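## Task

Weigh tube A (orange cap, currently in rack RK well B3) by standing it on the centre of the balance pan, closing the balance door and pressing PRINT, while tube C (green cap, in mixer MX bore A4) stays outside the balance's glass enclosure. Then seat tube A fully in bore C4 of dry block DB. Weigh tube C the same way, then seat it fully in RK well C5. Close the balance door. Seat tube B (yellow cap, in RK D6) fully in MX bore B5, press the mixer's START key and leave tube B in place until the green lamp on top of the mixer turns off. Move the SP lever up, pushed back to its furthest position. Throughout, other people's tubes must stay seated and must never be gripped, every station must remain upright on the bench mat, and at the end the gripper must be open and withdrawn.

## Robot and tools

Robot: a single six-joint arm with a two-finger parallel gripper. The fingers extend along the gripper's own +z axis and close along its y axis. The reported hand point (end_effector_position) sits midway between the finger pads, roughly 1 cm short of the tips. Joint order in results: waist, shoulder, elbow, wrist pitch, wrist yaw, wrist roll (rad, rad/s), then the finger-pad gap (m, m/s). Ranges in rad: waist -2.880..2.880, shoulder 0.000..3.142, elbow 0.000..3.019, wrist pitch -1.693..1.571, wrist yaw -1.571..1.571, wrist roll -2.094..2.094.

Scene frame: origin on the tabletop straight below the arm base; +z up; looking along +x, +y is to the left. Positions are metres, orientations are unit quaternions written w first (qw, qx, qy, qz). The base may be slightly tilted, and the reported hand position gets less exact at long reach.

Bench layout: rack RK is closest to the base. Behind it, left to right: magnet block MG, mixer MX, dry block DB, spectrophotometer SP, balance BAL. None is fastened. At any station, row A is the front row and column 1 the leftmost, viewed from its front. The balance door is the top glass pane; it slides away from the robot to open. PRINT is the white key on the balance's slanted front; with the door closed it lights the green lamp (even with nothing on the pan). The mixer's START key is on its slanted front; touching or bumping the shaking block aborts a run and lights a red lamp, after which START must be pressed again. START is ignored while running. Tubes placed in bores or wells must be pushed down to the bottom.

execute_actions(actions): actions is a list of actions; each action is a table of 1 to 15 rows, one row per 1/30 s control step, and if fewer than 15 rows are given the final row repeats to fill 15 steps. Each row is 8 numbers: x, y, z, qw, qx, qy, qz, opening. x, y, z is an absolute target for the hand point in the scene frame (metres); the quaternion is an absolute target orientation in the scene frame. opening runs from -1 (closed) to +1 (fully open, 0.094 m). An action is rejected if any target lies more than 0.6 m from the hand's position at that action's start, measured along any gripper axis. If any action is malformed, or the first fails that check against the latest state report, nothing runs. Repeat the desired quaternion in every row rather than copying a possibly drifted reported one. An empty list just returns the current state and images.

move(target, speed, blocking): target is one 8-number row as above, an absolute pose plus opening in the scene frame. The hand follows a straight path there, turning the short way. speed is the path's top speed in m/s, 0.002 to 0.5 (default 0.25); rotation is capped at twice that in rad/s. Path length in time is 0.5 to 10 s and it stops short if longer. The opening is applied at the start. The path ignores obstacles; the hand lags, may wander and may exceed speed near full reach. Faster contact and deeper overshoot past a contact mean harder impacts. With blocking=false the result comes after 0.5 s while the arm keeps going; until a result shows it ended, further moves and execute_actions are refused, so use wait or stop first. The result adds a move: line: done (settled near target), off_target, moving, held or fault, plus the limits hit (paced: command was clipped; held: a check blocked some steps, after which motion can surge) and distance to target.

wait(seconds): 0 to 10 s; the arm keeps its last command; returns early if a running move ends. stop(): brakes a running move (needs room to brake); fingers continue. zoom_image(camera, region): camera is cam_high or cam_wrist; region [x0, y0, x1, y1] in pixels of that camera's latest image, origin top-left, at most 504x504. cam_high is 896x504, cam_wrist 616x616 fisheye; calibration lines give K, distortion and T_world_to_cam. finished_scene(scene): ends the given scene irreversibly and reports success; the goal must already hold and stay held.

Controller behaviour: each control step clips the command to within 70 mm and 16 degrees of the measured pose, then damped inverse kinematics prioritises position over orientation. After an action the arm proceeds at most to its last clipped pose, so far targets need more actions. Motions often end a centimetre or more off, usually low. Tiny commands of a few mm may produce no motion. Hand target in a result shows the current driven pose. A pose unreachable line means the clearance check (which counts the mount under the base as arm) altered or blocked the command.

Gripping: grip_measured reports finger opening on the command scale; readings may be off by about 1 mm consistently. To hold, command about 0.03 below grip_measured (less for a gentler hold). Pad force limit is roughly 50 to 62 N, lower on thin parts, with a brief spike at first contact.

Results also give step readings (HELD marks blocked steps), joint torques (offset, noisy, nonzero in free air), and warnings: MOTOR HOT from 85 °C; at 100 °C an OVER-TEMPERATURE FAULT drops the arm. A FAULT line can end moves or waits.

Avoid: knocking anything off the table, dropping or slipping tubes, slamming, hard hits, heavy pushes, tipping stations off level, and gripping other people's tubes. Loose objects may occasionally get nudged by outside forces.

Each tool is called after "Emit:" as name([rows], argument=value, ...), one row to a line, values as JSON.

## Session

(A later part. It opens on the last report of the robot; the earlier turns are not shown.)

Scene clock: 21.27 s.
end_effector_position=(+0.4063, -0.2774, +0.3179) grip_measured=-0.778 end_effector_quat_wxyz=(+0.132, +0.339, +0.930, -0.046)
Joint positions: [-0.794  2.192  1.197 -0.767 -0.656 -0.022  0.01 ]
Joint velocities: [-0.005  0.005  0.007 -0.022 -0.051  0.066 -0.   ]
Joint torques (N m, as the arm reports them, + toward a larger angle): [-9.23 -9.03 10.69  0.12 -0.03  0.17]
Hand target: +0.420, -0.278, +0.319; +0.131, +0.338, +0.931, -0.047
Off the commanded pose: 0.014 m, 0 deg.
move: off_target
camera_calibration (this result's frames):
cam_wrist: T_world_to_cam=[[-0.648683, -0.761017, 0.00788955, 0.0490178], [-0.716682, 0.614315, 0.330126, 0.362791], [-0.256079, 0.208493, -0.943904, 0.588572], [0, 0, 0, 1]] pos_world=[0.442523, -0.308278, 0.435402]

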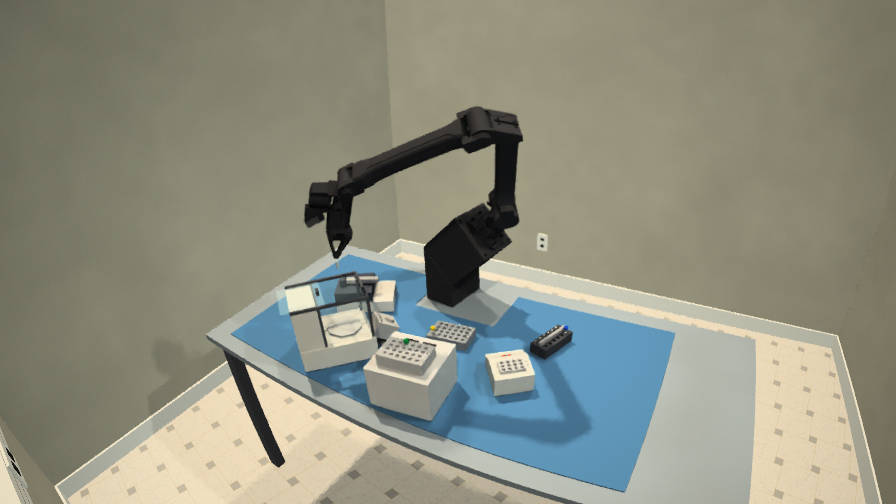

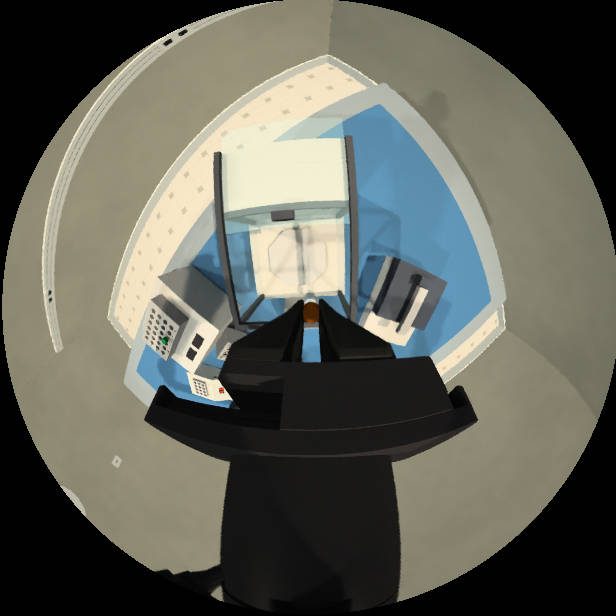

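Emit:
move(target=[0.445,-0.282,0.30,0.1326,0.2977,0.9442,-0.0418,-0.805], speed=0.1)

Emit:
move(target=[0.434,-0.279,0.18,0.1326,0.2977,0.9442,-0.0418,-0.805], speed=0.08)

Scene clock: 22.40 s.
end_effector_position=(+0.4255, -0.2734, +0.2942) grip_measured=-0.778 end_effector_quat_wxyz=(+0.121, +0.320, +0.939, -0.034)
Joint positions: [-0.743  2.237  1.23  -0.753 -0.687 -0.022  0.01 ]
Joint velocities: [-0.005 -0.005  0.007  0.007 -0.022 -0.007 -0.   ]
Joint torques (N m, as the arm reports them, + toward a larger angle): [ -9.93 -10.02  11.07   1.4   -0.01  -0.11]
Hand target: +0.445, -0.280, +0.300; +0.133, +0.298, +0.944, -0.041
Off the commanded pose: 0.022 m, 3 deg.
move: off_target
camera_calibration (this result's frames):
cam_wrist: T_world_to_cam=[[-0.614166, -0.789173, -0.00258049, 0.045386], [-0.737557, 0.572827, 0.357601, 0.371456], [-0.280731, 0.22153, -0.933871, 0.581348], [0, 0, 0, 1]] pos_world=[0.465047, -0.305749, 0.410187]

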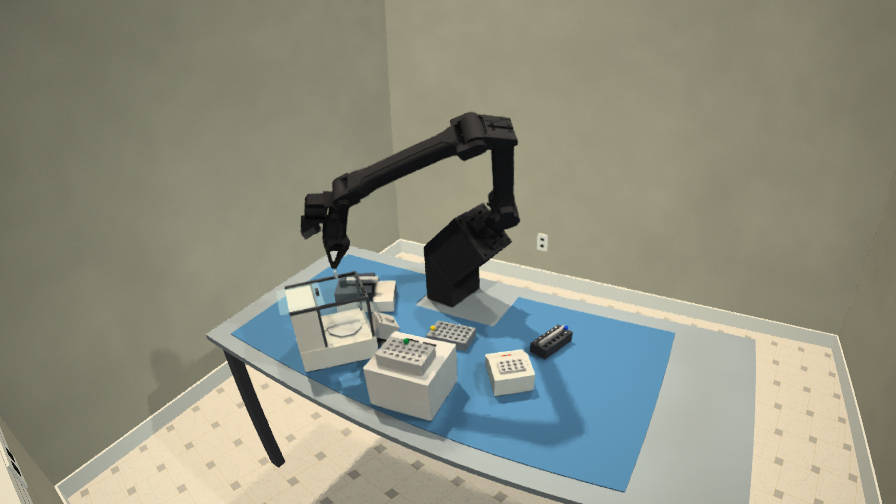

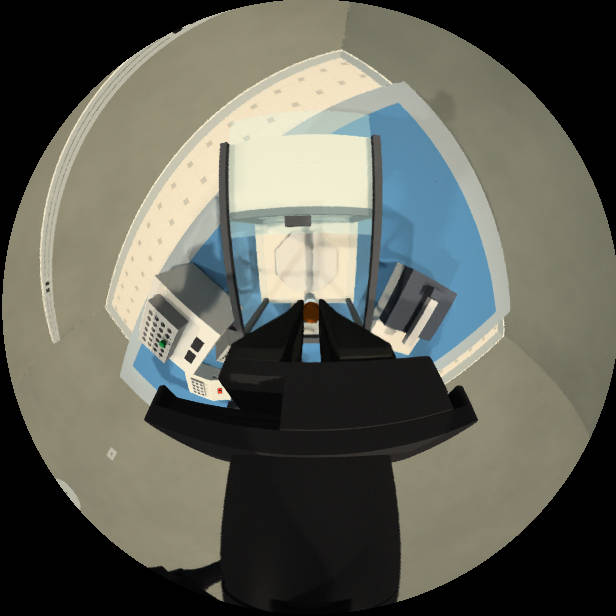

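Scene clock: 24.20 s.
end_effector_position=(+0.4382, -0.2799, +0.1904) grip_measured=-0.778 end_effector_quat_wxyz=(+0.139, +0.291, +0.945, -0.042)
Joint positions: [-0.602  2.364  1.147 -0.373 -0.702  0.136  0.01 ]
Joint velocities: [-0.005 -0.015 -0.002 -0.012 -0.022  0.051 -0.   ]
Joint torques (N m, as the arm reports them, + toward a larger angle): [-10.37 -10.6    5.4    1.51   0.02   0.22]
Hand target: +0.435, -0.278, +0.179; +0.133, +0.297, +0.945, -0.040
Off the commanded pose: 0.011 m, 1 deg.
move: off_target
camera_calibration (this result's frames):
cam_wrist: T_world_to_cam=[[-0.56844, -0.822661, 0.0101999, 0.0159674], [-0.777761, 0.541375, 0.319375, 0.437717], [-0.268259, 0.173612, -0.947574, 0.473129], [0, 0, 0, 1]] pos_world=[0.476437, -0.305974, 0.308366]

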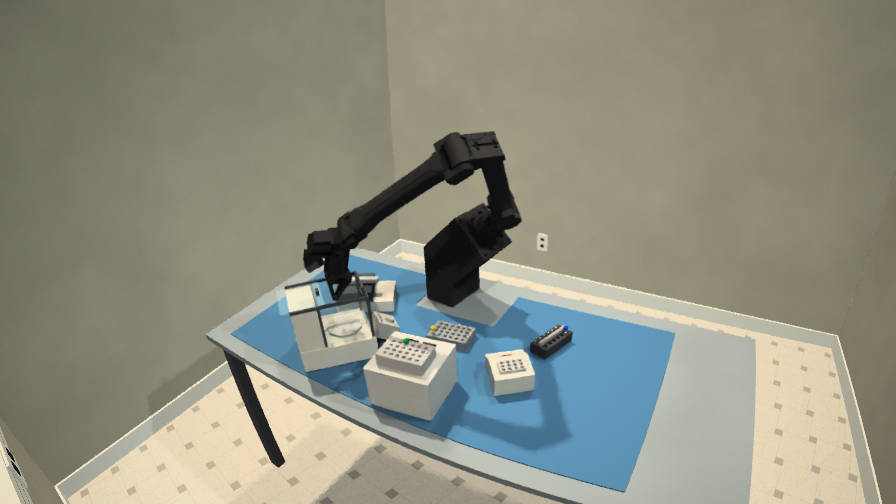

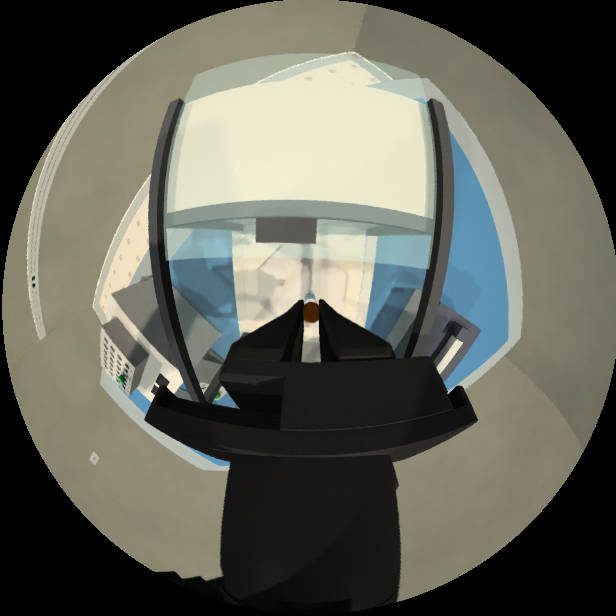

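Emit:
move(target=[0.432,-0.266,0.145,0.1326,0.2977,0.9442,-0.0418,-0.805], speed=0.05)

Emit:
zoom_image(camera="cam_wrist", region=[200,180,420,360])

Scene clock: 25.77 s.
end_effector_position=(+0.4373, -0.2673, +0.1569) grip_measured=-0.778 end_effector_quat_wxyz=(+0.140, +0.291, +0.945, -0.042)
Joint positions: [-0.539  2.385  1.101 -0.25  -0.702  0.22   0.01 ]
Joint velocities: [-0.005 -0.015 -0.012  0.002 -0.037 -0.022 -0.001]
Joint torques (N m, as the arm reports them, + toward a larger angle): [-10.19 -10.2    4.52   1.47   0.13   0.21]
Hand target: +0.432, -0.266, +0.145; +0.133, +0.298, +0.945, -0.041
Off the commanded pose: 0.013 m, 1 deg.
move: off_target
camera_calibration (this result's frames):
cam_wrist: T_world_to_cam=[[-0.567995, -0.82298, 0.00929943, 0.0260169], [-0.778897, 0.541152, 0.316976, 0.441694], [-0.265897, 0.172797, -0.948388, 0.437846], [0, 0, 0, 1]] pos_world=[0.475234, -0.293271, 0.275]

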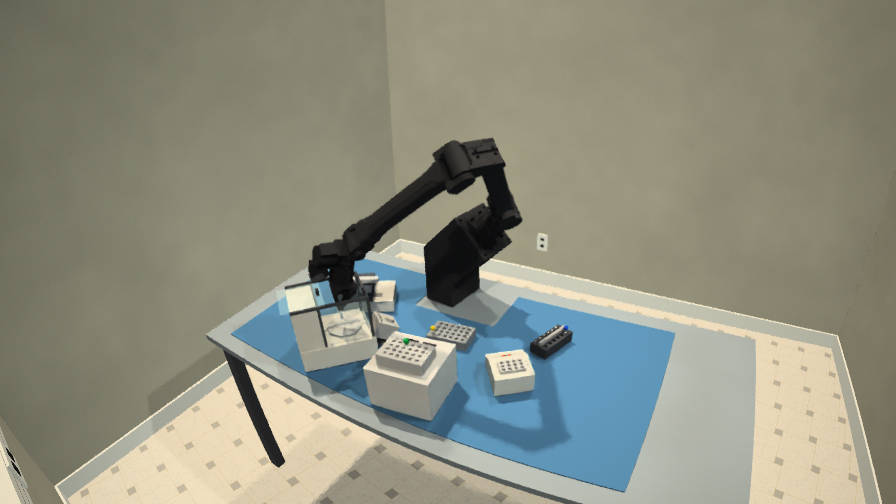

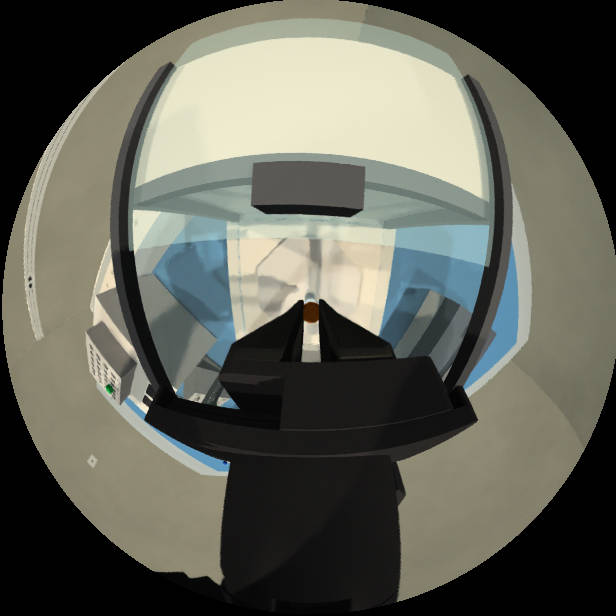

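Region (200, 180, 420, 360) of cam_wrist's 616x616 image, scaled by 2.291, with more detail than that image has; it fills the top 412 rows of this view, and the rest is white.

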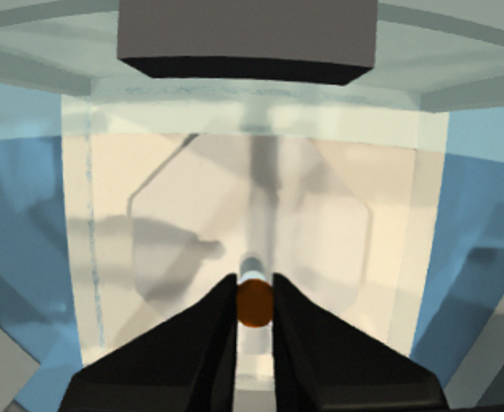

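Emit:
move(target=[0.432,-0.266,0.126,0.1326,0.2977,0.9442,-0.0418,-0.805], speed=0.015)

Emit:
zoom_image(camera="cam_wrist", region=[200,180,420,360])

Scene clock: 28.30 s.
end_effector_position=(+0.4399, -0.2681, +0.1405) grip_measured=-0.778 end_effector_quat_wxyz=(+0.143, +0.291, +0.945, -0.042)
Joint positions: [-0.514  2.413  1.101 -0.193 -0.702  0.258  0.01 ]
Joint velocities: [-0.015 -0.005 -0.007 -0.012 -0.022 -0.022 -0.   ]
Joint torques (N m, as the arm reports them, + toward a larger angle): [-10.47 -10.18   3.94   1.21   0.22   0.21]
Hand target: +0.432, -0.266, +0.126; +0.132, +0.298, +0.945, -0.041
Off the commanded pose: 0.017 m, 1 deg.
move: off_target
camera_calibration (this result's frames):
cam_wrist: T_world_to_cam=[[-0.567503, -0.823343, 0.00677267, 0.0270354], [-0.781028, 0.540904, 0.31212, 0.450857], [-0.260645, 0.171839, -0.950019, 0.420803], [0, 0, 0, 1]] pos_world=[0.477155, -0.293922, 0.258867]

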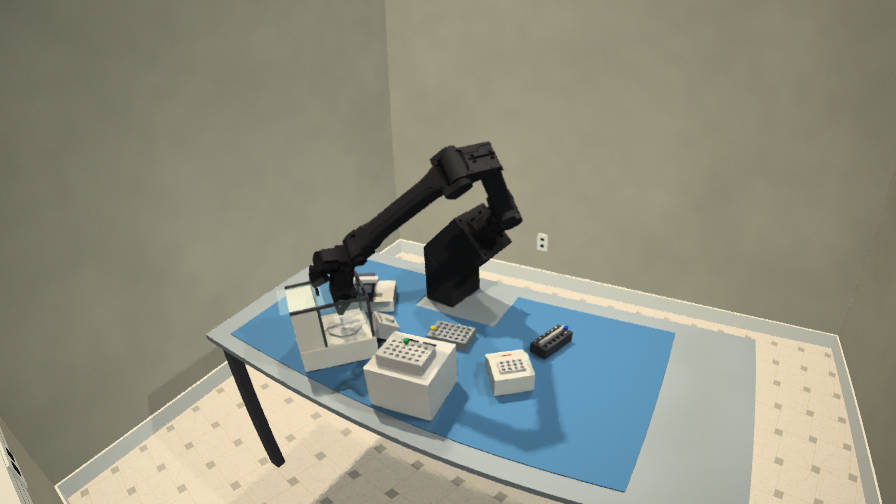

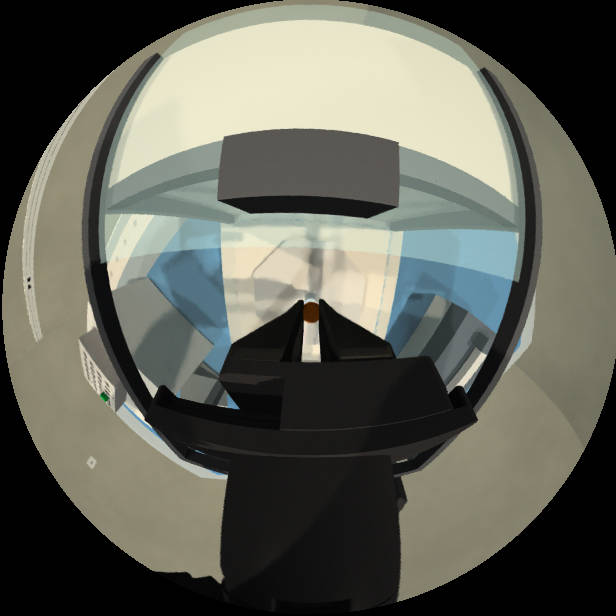

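Region (200, 180, 420, 360) of cam_wrist's 616x616 image, scaled by 2.291, with more detail than that image has; it fills the top 412 rows of this view, and the rest is white.

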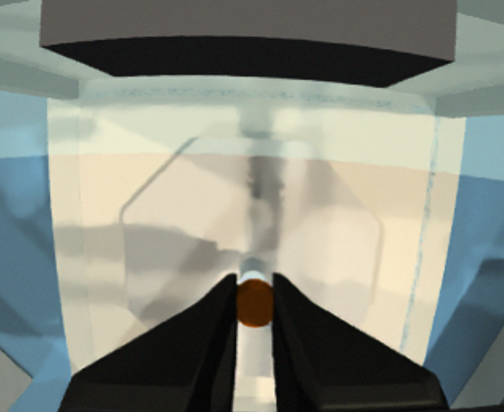

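Emit:
move(target=[0.432,-0.266,0.121,0.1326,0.2977,0.9442,-0.0418,-0.805], speed=0.015)

Scene clock: 30.07 s.
end_effector_position=(+0.4403, -0.2683, +0.1358) grip_measured=-0.778 end_effector_quat_wxyz=(+0.144, +0.291, +0.945, -0.042)
Joint positions: [-0.507  2.421  1.101 -0.177 -0.701  0.268  0.01 ]
Joint velocities: [-0.005 -0.015 -0.007 -0.007 -0.037  0.022  0.001]
Joint torques (N m, as the arm reports them, + toward a larger angle): [-10.56 -10.23   3.78   1.49   0.22   0.14]
Hand target: +0.432, -0.266, +0.121; +0.133, +0.298, +0.945, -0.042
Off the commanded pose: 0.017 m, 1 deg.
move: off_target
camera_calibration (this result's frames):
cam_wrist: T_world_to_cam=[[-0.567384, -0.823421, 0.0072272, 0.0269692], [-0.781287, 0.541083, 0.311159, 0.453068], [-0.260125, 0.1709, -0.95033, 0.416043], [0, 0, 0, 1]] pos_world=[0.477501, -0.294042, 0.254207]

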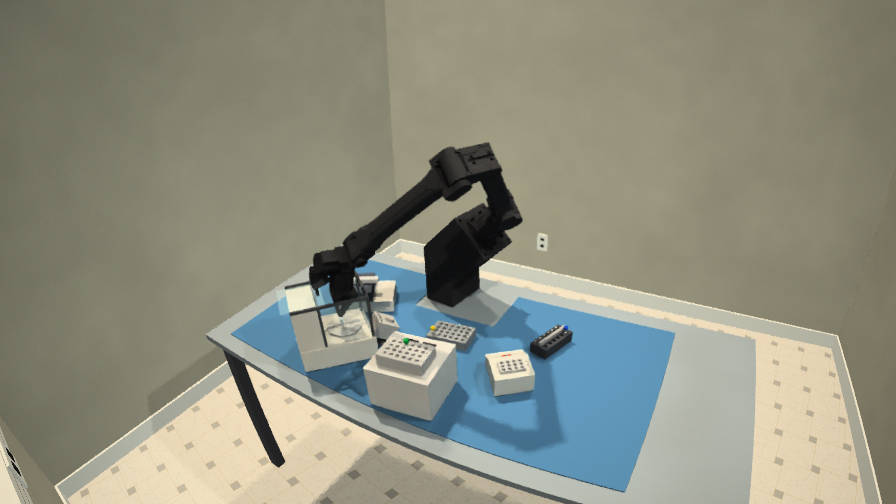

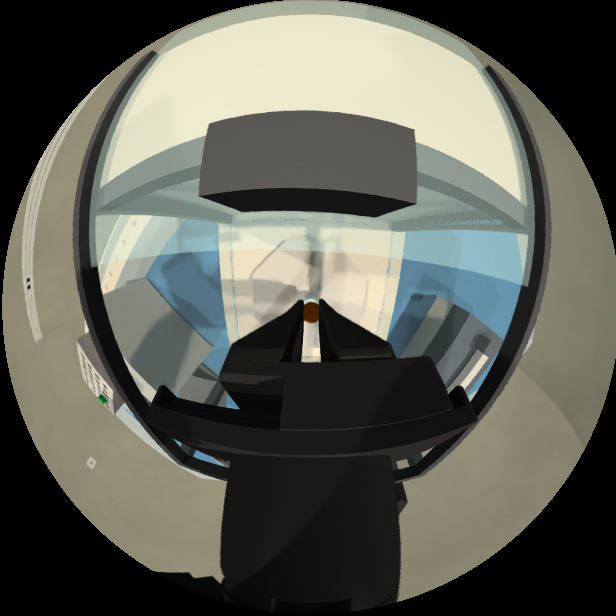

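Not in contact yet; go on.

Emit:
move(target=[0.432,-0.266,0.116,0.1326,0.2977,0.9442,-0.0418,-0.805], speed=0.015)

Emit:
zoom_image(camera="cam_high", region=[280,260,400,360])

Scene clock: 31.93 s.
end_effector_position=(+0.4422, -0.2691, +0.1356) grip_measured=-0.778 end_effector_quat_wxyz=(+0.148, +0.291, +0.944, -0.043)
Joint positions: [-0.505  2.423  1.101 -0.165 -0.7    0.277  0.01 ]
Joint velocities: [ 0.005  0.005 -0.012  0.012 -0.066 -0.037  0.   ]
Joint torques (N m, as the arm reports them, + toward a larger angle): [-9.78 -9.47  3.79  1.55  0.22  0.2 ]
Hand target: +0.432, -0.266, +0.117; +0.133, +0.298, +0.944, -0.042
Off the commanded pose: 0.022 m, 2 deg.
move: off_target
camera_calibration (this result's frames):
cam_wrist: T_world_to_cam=[[-0.567801, -0.823148, 0.00546597, 0.0278758], [-0.783347, 0.542364, 0.303659, 0.457335], [-0.252921, 0.168136, -0.952765, 0.412878], [0, 0, 0, 1]] pos_world=[0.478505, -0.294516, 0.254349]

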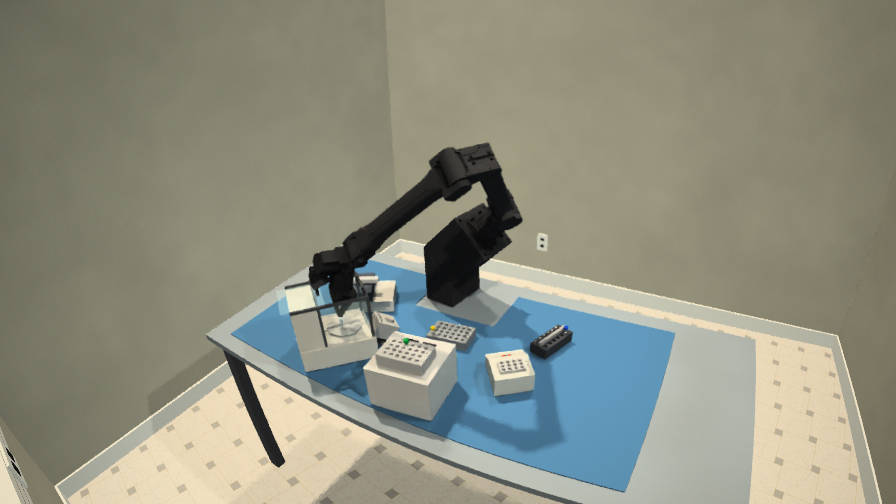

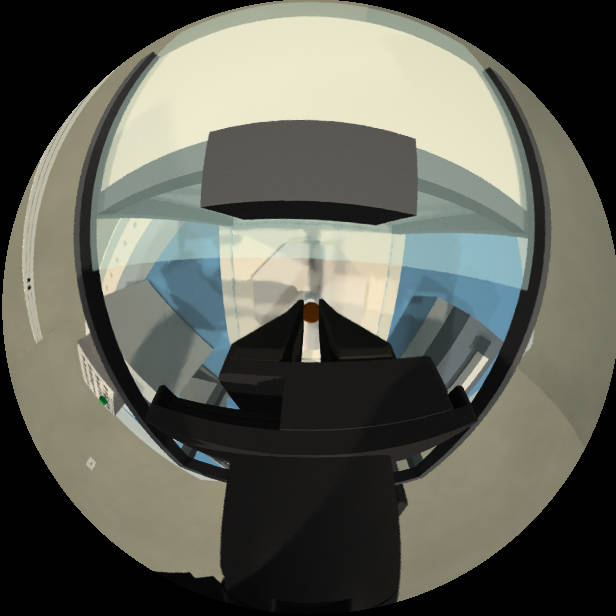

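Region (280, 260, 400, 360) of cam_high's 896x504 image, scaled by 4.200, with more detail than that image has.

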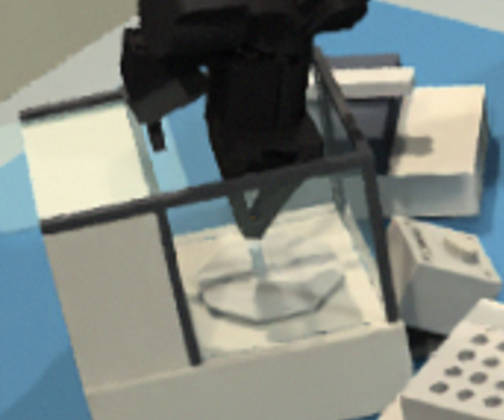

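Emit:
execute_actions([
  [[0.435,-0.267,0.127,0.1326,0.2977,0.9442,-0.0418,-0.805],[0.435,-0.267,0.127,0.1326,0.2977,0.9442,-0.0418,-0.805],[0.435,-0.267,0.127,0.1326,0.2977,0.9442,-0.0418,-0.805],[0.435,-0.267,0.127,0.1326,0.2977,0.9442,-0.0418,-0.79],[0.435,-0.267,0.127,0.1326,0.2977,0.9442,-0.0418,-0.78],[0.435,-0.267,0.127,0.1326,0.2977,0.9442,-0.0418,-0.77],[0.435,-0.267,0.127,0.1326,0.2977,0.9442,-0.0418,-0.76],[0.435,-0.267,0.127,0.1326,0.2977,0.9442,-0.0418,-0.74],[0.435,-0.267,0.127,0.1326,0.2977,0.9442,-0.0418,-0.7],[0.435,-0.267,0.127,0.1326,0.2977,0.9442,-0.0418,-0.62],[0.435,-0.267,0.127,0.1326,0.2977,0.9442,-0.0418,-0.5],[0.435,-0.267,0.127,0.1326,0.2977,0.9442,-0.0418,-0.4]],
])

Emit:
move(target=[0.442,-0.269,0.29,0.1326,0.2977,0.9442,-0.0418,-0.4], speed=0.12)

Emit:
move(target=[0.495,-0.308,0.285,0.1318,0.3141,0.9388,-0.0441,0.05], speed=0.12)

Emit:
move(target=[0.484,-0.302,0.235,0.1318,0.3141,0.9388,-0.0441,0.05], speed=0.06)

Scene clock: 33.13 s.
end_effector_position=(+0.4404, -0.2685, +0.1350) grip_measured=-0.403 end_effector_quat_wxyz=(+0.144, +0.294, +0.944, -0.042)
Joint positions: [-0.505  2.423  1.101 -0.174 -0.7    0.277  0.028]
Joint velocities: [-0.005 -0.005 -0.012 -0.002  0.022  0.022  0.001]
Joint torques (N m, as the arm reports them, + toward a larger angle): [-11.68 -10.55   4.6    0.29   0.2   -0.01]
Hand target: +0.435, -0.267, +0.127; +0.133, +0.298, +0.944, -0.042
Off the commanded pose: 0.010 m, 1 deg.
Step readings (end_effector_position):
0: (+0.4422, -0.2691, +0.1356)
1: (+0.4419, -0.2690, +0.1355)
2: (+0.4414, -0.2689, +0.1353)
4: (+0.4411, -0.2688, +0.1352)
8: (+0.4411, -0.2688, +0.1352)
15: end_effector_position above
camera_calibration (this result's frames):
cam_wrist: T_world_to_cam=[[-0.573343, -0.819298, 0.0054568, 0.0308169], [-0.777876, 0.546423, 0.310371, 0.453571], [-0.257268, 0.173704, -0.9506, 0.414906], [0, 0, 0, 1]] pos_world=[0.477232, -0.294664, 0.253466]

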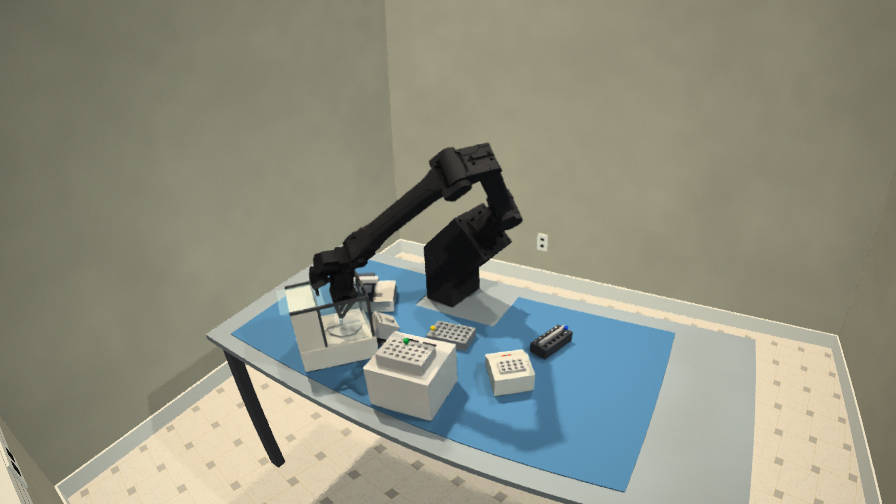

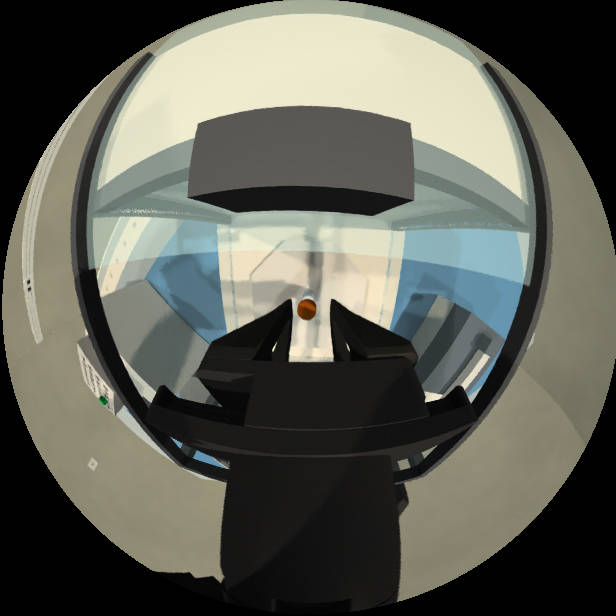

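Scene clock: 34.83 s.
end_effector_position=(+0.4262, -0.2656, +0.2793) grip_measured=-0.403 end_effector_quat_wxyz=(+0.123, +0.315, +0.940, -0.039)
Joint positions: [-0.714  2.227  1.19  -0.69  -0.685  0.01   0.028]
Joint velocities: [-0.015  0.005 -0.007 -0.002 -0.007 -0.081 -0.   ]
Joint torques (N m, as the arm reports them, + toward a larger angle): [-10.96 -11.27  10.05   0.21   0.14  -0.13]
Hand target: +0.440, -0.269, +0.292; +0.132, +0.299, +0.944, -0.045
Off the commanded pose: 0.019 m, 2 deg.
move: off_target
camera_calibration (this result's frames):
cam_wrist: T_world_to_cam=[[-0.607115, -0.794587, 0.00648975, 0.0449765], [-0.742673, 0.570316, 0.350964, 0.376108], [-0.282573, 0.208256, -0.936366, 0.563878], [0, 0, 0, 1]] pos_world=[0.465968, -0.296194, 0.395704]

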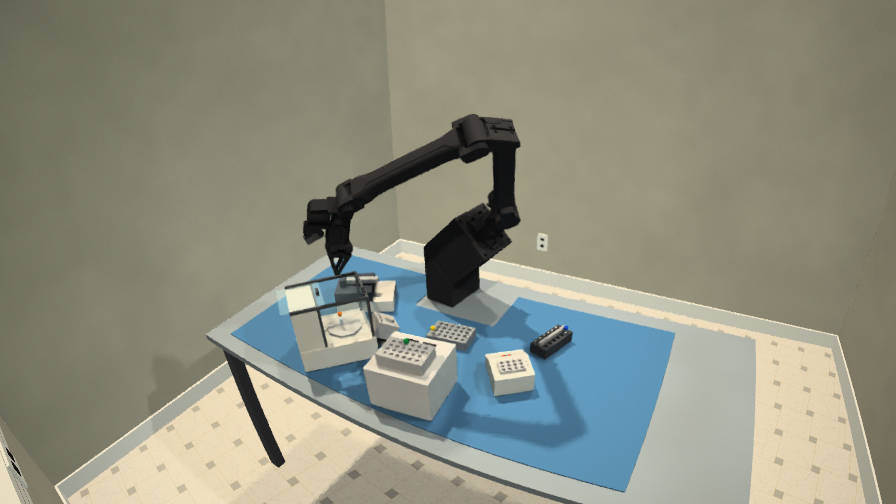

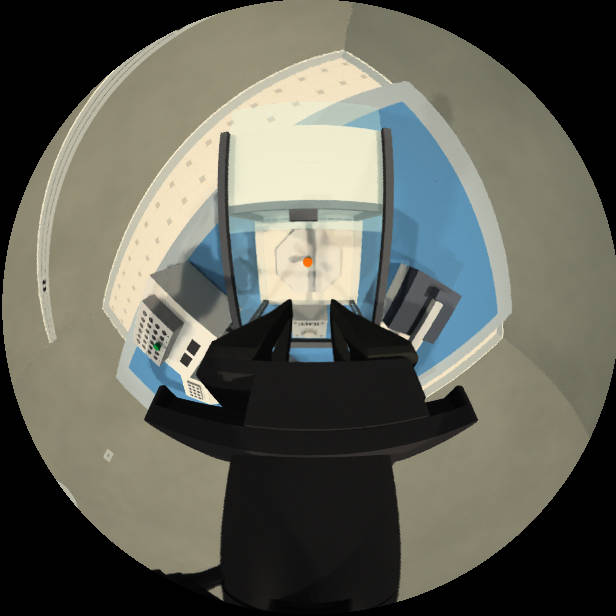

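Scene clock: 35.83 s.
end_effector_position=(+0.4817, -0.3056, +0.2888) grip_measured=+0.047 end_effector_quat_wxyz=(+0.136, +0.314, +0.939, -0.043)
Joint positions: [-0.703  2.345  1.404 -0.742 -0.685  0.044  0.049]
Joint velocities: [-0.005  0.005 -0.002 -0.032 -0.022 -0.022  0.001]
Joint torques (N m, as the arm reports them, + toward a larger angle): [-11.06 -11.27  10.73   0.33   0.09   0.11]
Hand target: +0.495, -0.307, +0.285; +0.132, +0.314, +0.939, -0.044
Off the commanded pose: 0.014 m, 0 deg.
move: off_target
camera_calibration (this result's frames):
cam_wrist: T_world_to_cam=[[-0.606146, -0.795318, 0.00751153, 0.045873], [-0.750623, 0.575154, 0.325214, 0.449548], [-0.262968, 0.191489, -0.945611, 0.584907], [0, 0, 0, 1]] pos_world=[0.519059, -0.334079, 0.406551]

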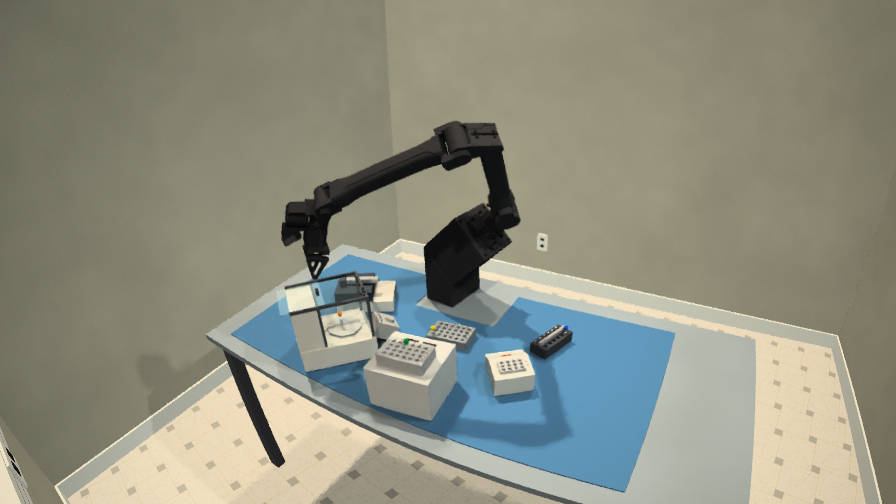

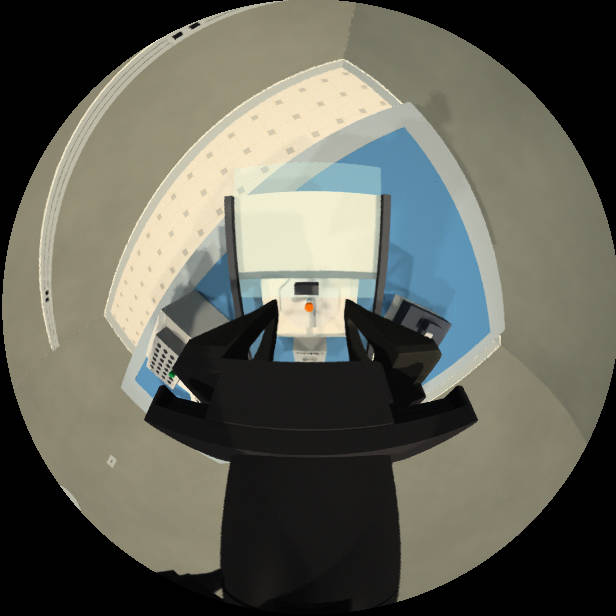

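Scene clock: 37.10 s.
end_effector_position=(+0.4867, -0.3030, +0.2493) grip_measured=+0.047 end_effector_quat_wxyz=(+0.140, +0.308, +0.940, -0.046)
Joint positions: [-0.649  2.375  1.361 -0.614 -0.688  0.11   0.049]
Joint velocities: [ 0.005 -0.005  0.007  0.007  0.037  0.007 -0.   ]
Joint torques (N m, as the arm reports them, + toward a larger angle): [-11.01 -11.33   6.68   1.5    0.01   0.23]
Hand target: +0.484, -0.302, +0.235; +0.132, +0.314, +0.939, -0.043
Off the commanded pose: 0.015 m, 1 deg.
move: off_target
camera_calibration (this result's frames):
cam_wrist: T_world_to_cam=[[-0.597959, -0.801435, 0.0121064, 0.0442402], [-0.75808, 0.570388, 0.316183, 0.469127], [-0.260306, 0.179887, -0.948621, 0.544315], [0, 0, 0, 1]] pos_world=[0.523778, -0.330044, 0.367483]

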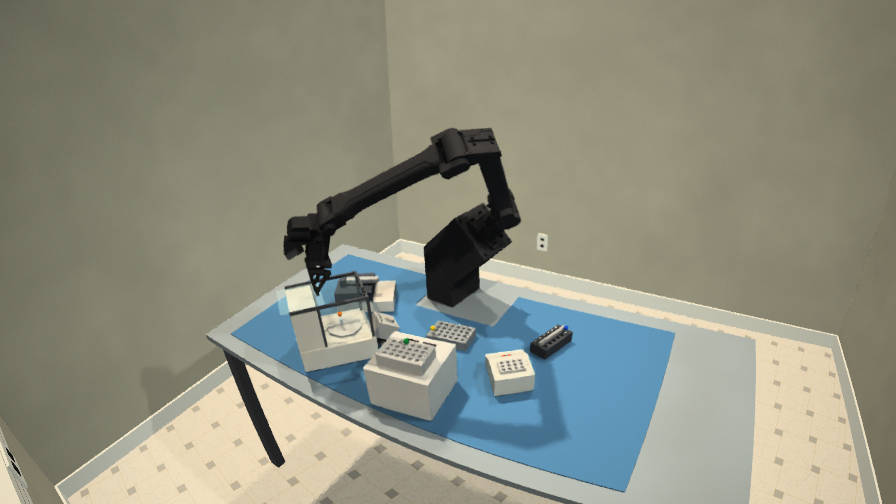

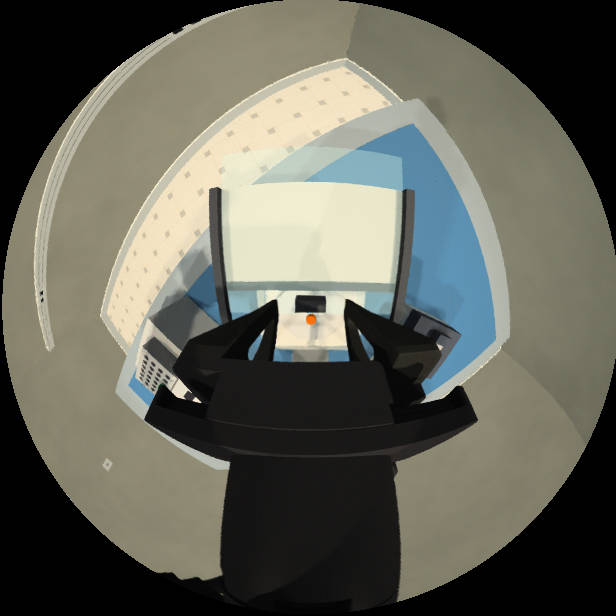

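Emit:
move(target=[0.482,-0.301,0.215,0.1318,0.3141,0.9388,-0.0441,0.05], speed=0.03)

Emit:
execute_actions([
  [[0.482,-0.301,0.218,0.1318,0.3141,0.9388,-0.0441,-0.1],[0.482,-0.301,0.218,0.1318,0.3141,0.9388,-0.0441,-0.2],[0.482,-0.301,0.218,0.1318,0.3141,0.9388,-0.0441,-0.3],[0.482,-0.301,0.218,0.1318,0.3141,0.9388,-0.0441,-0.38],[0.482,-0.301,0.218,0.1318,0.3141,0.9388,-0.0441,-0.43],[0.482,-0.301,0.218,0.1318,0.3141,0.9388,-0.0441,-0.46],[0.482,-0.301,0.218,0.1318,0.3141,0.9388,-0.0441,-0.48],[0.482,-0.301,0.218,0.1318,0.3141,0.9388,-0.0441,-0.5],[0.482,-0.301,0.218,0.1318,0.3141,0.9388,-0.0441,-0.51],[0.482,-0.301,0.218,0.1318,0.3141,0.9388,-0.0441,-0.52],[0.482,-0.301,0.218,0.1318,0.3141,0.9388,-0.0441,-0.535]],
])

Scene clock: 39.07 s.
end_effector_position=(+0.4857, -0.3027, +0.2315) grip_measured=+0.047 end_effector_quat_wxyz=(+0.141, +0.308, +0.939, -0.047)
Joint positions: [-0.629  2.39   1.339 -0.555 -0.688  0.14   0.049]
Joint velocities: [-0.005 -0.015  0.007  0.027  0.007 -0.095  0.001]
Joint torques (N m, as the arm reports them, + toward a larger angle): [-11.05 -11.4    6.14   1.63   0.01   0.2 ]
Hand target: +0.482, -0.301, +0.215; +0.132, +0.314, +0.939, -0.044
Off the commanded pose: 0.017 m, 1 deg.
move: off_target
camera_calibration (this result's frames):
cam_wrist: T_world_to_cam=[[-0.598347, -0.801146, 0.012047, 0.0443507], [-0.758793, 0.571415, 0.312599, 0.475287], [-0.257321, 0.177902, -0.949809, 0.525282], [0, 0, 0, 1]] pos_world=[0.522348, -0.329503, 0.349809]

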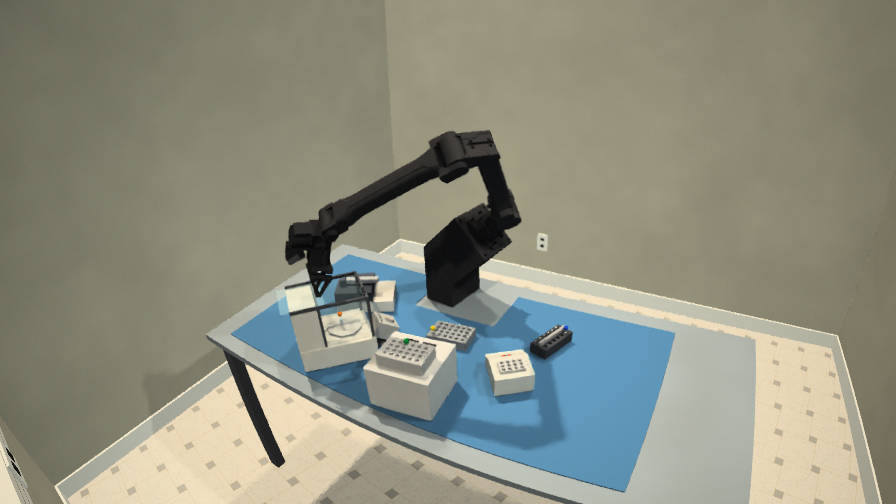

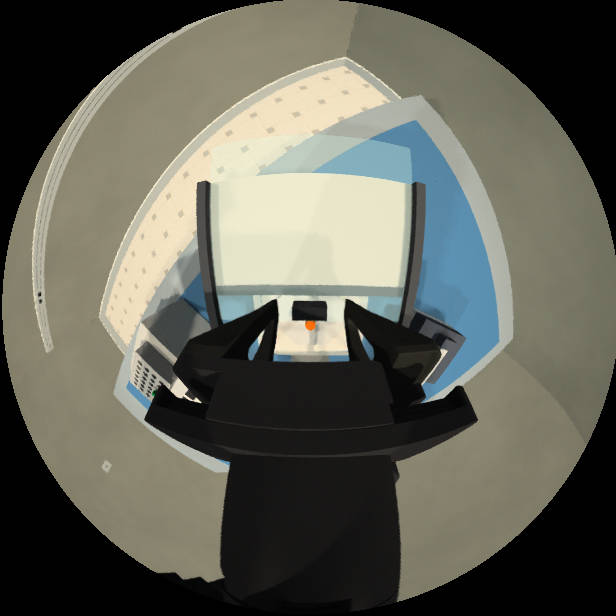

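Scene clock: 39.57 s.
end_effector_position=(+0.4860, -0.3020, +0.2313) grip_measured=-0.511 end_effector_quat_wxyz=(+0.141, +0.308, +0.940, -0.045)
Joint positions: [-0.628  2.39   1.339 -0.555 -0.692  0.14   0.023]
Joint velocities: [-0.005  0.015 -0.002  0.007  0.081 -0.066  0.   ]
Joint torques (N m, as the arm reports them, + toward a larger angle): [-11.53 -12.09   6.34   1.13   0.19   0.15]
Hand target: +0.482, -0.301, +0.218; +0.132, +0.314, +0.939, -0.044
Off the commanded pose: 0.014 m, 1 deg.
Step readings (end_effector_position):
0: (+0.4857, -0.3027, +0.2315)
1: (+0.4857, -0.3027, +0.2315)
2: (+0.4857, -0.3027, +0.2315)
4: (+0.4857, -0.3027, +0.2315)
8: (+0.4860, -0.3020, +0.2313)
15: end_effector_position above
camera_calibration (this result's frames):
cam_wrist: T_world_to_cam=[[-0.597257, -0.802004, 0.00857341, 0.0451626], [-0.76003, 0.569349, 0.313363, 0.475028], [-0.256199, 0.180642, -0.949595, 0.525328], [0, 0, 0, 1]] pos_world=[0.522598, -0.329132, 0.349606]

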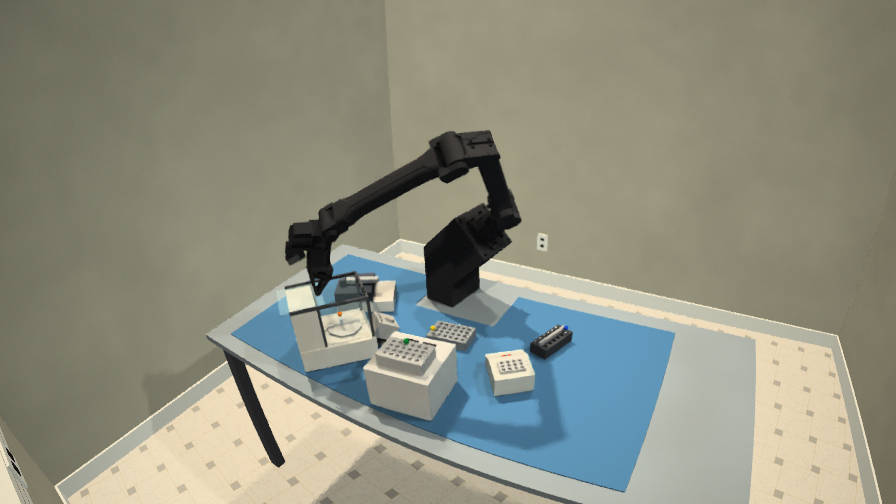

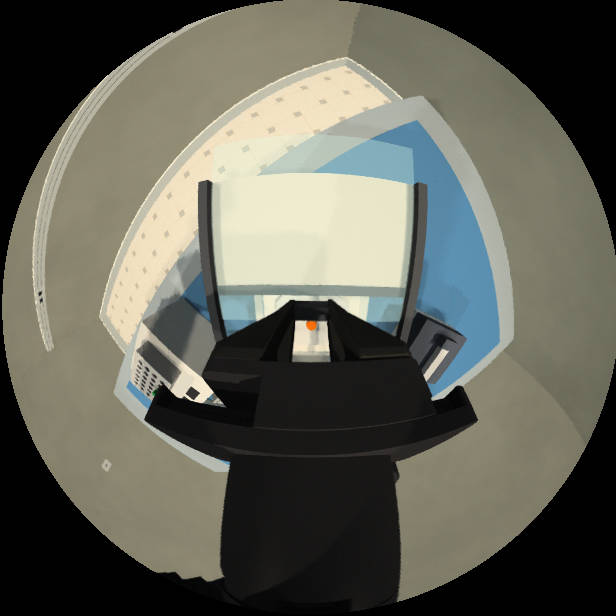

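Emit:
move(target=[0.398,-0.236,0.235,0.1318,0.3141,0.9388,-0.0441,-0.535], speed=0.07)

Emit:
move(target=[0.380,-0.222,0.235,0.1318,0.3141,0.9388,-0.0441,-0.535], speed=0.03)

Scene clock: 43.43 s.
end_effector_position=(+0.4010, -0.2364, +0.2297) grip_measured=-0.511 end_effector_quat_wxyz=(+0.126, +0.313, +0.940, -0.043)
Joint positions: [-0.642  2.194  1.013 -0.477 -0.689  0.104  0.023]
Joint velocities: [-0.015 -0.005  0.007 -0.002 -0.007 -0.037 -0.001]
Joint torques (N m, as the arm reports them, + toward a larger angle): [-11.41 -10.84   5.29   0.99   0.17   0.  ]
Hand target: +0.398, -0.237, +0.235; +0.132, +0.314, +0.939, -0.044
Off the commanded pose: 0.006 m, 1 deg.
move: done
camera_calibration (this result's frames):
cam_wrist: T_world_to_cam=[[-0.603841, -0.797006, 0.012539, 0.0499402], [-0.746305, 0.570814, 0.342344, 0.361759], [-0.280008, 0.197363, -0.939491, 0.501321], [0, 0, 0, 1]] pos_world=[0.440512, -0.265637, 0.346514]

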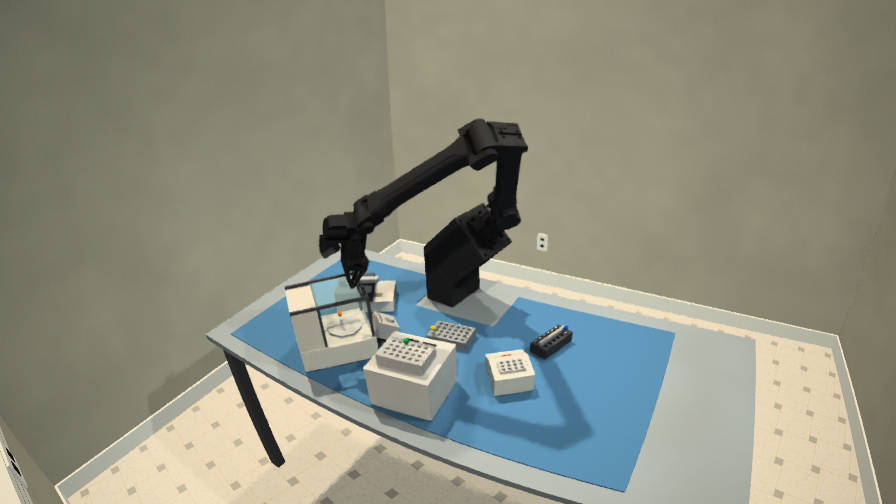

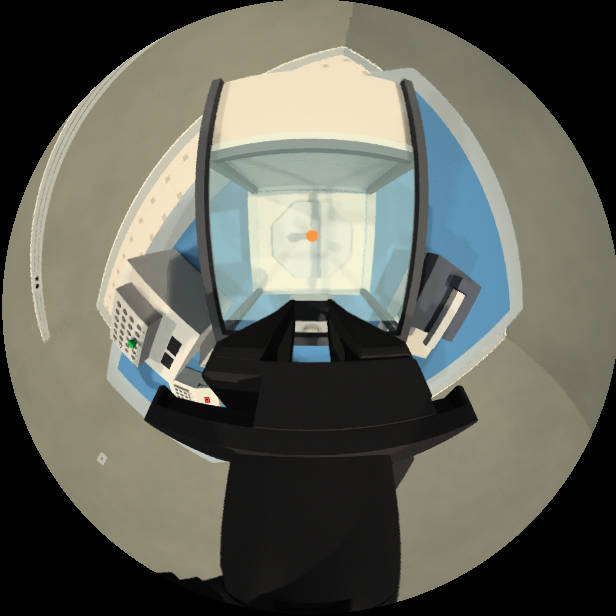

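Scene clock: 44.53 s.
end_effector_position=(+0.3907, -0.2286, +0.2295) grip_measured=-0.511 end_effector_quat_wxyz=(+0.133, +0.307, +0.941, -0.046)
Joint positions: [-0.643  2.164  0.962 -0.438 -0.686  0.102  0.023]
Joint velocities: [-0.005 -0.015 -0.002  0.012  0.022 -0.051 -0.   ]
Joint torques (N m, as the arm reports them, + toward a larger angle): [-11.07 -11.56   3.66   0.07   0.09  -0.02]
Hand target: +0.380, -0.222, +0.235; +0.132, +0.314, +0.939, -0.044
Off the commanded pose: 0.014 m, 1 deg.
move: off_target
camera_calibration (this result's frames):
cam_wrist: T_world_to_cam=[[-0.594917, -0.803613, 0.0167384, 0.0439944], [-0.755764, 0.566342, 0.328752, 0.355445], [-0.273669, 0.18293, -0.944268, 0.492034], [0, 0, 0, 1]] pos_world=[0.42946, -0.255957, 0.347023]

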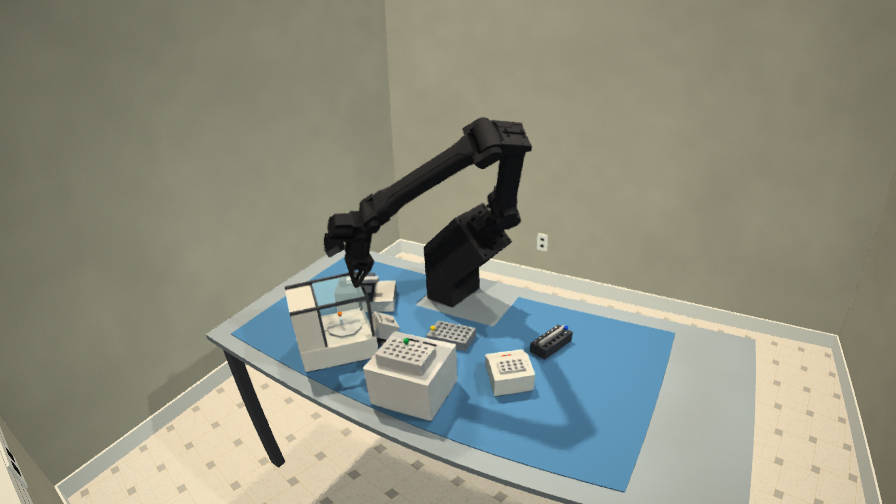

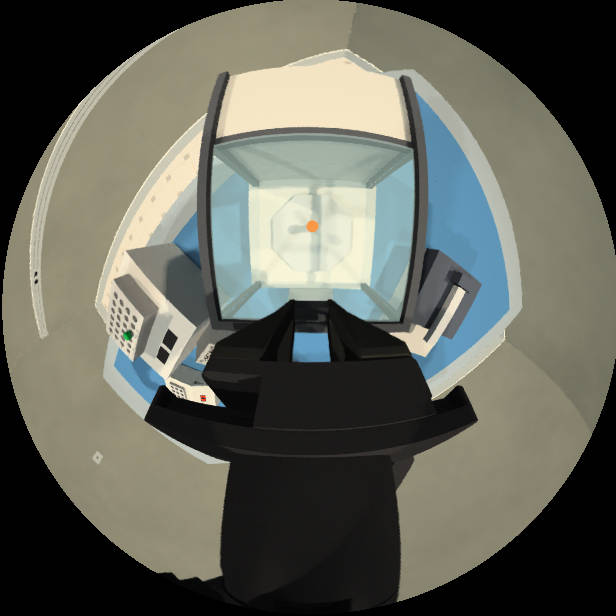

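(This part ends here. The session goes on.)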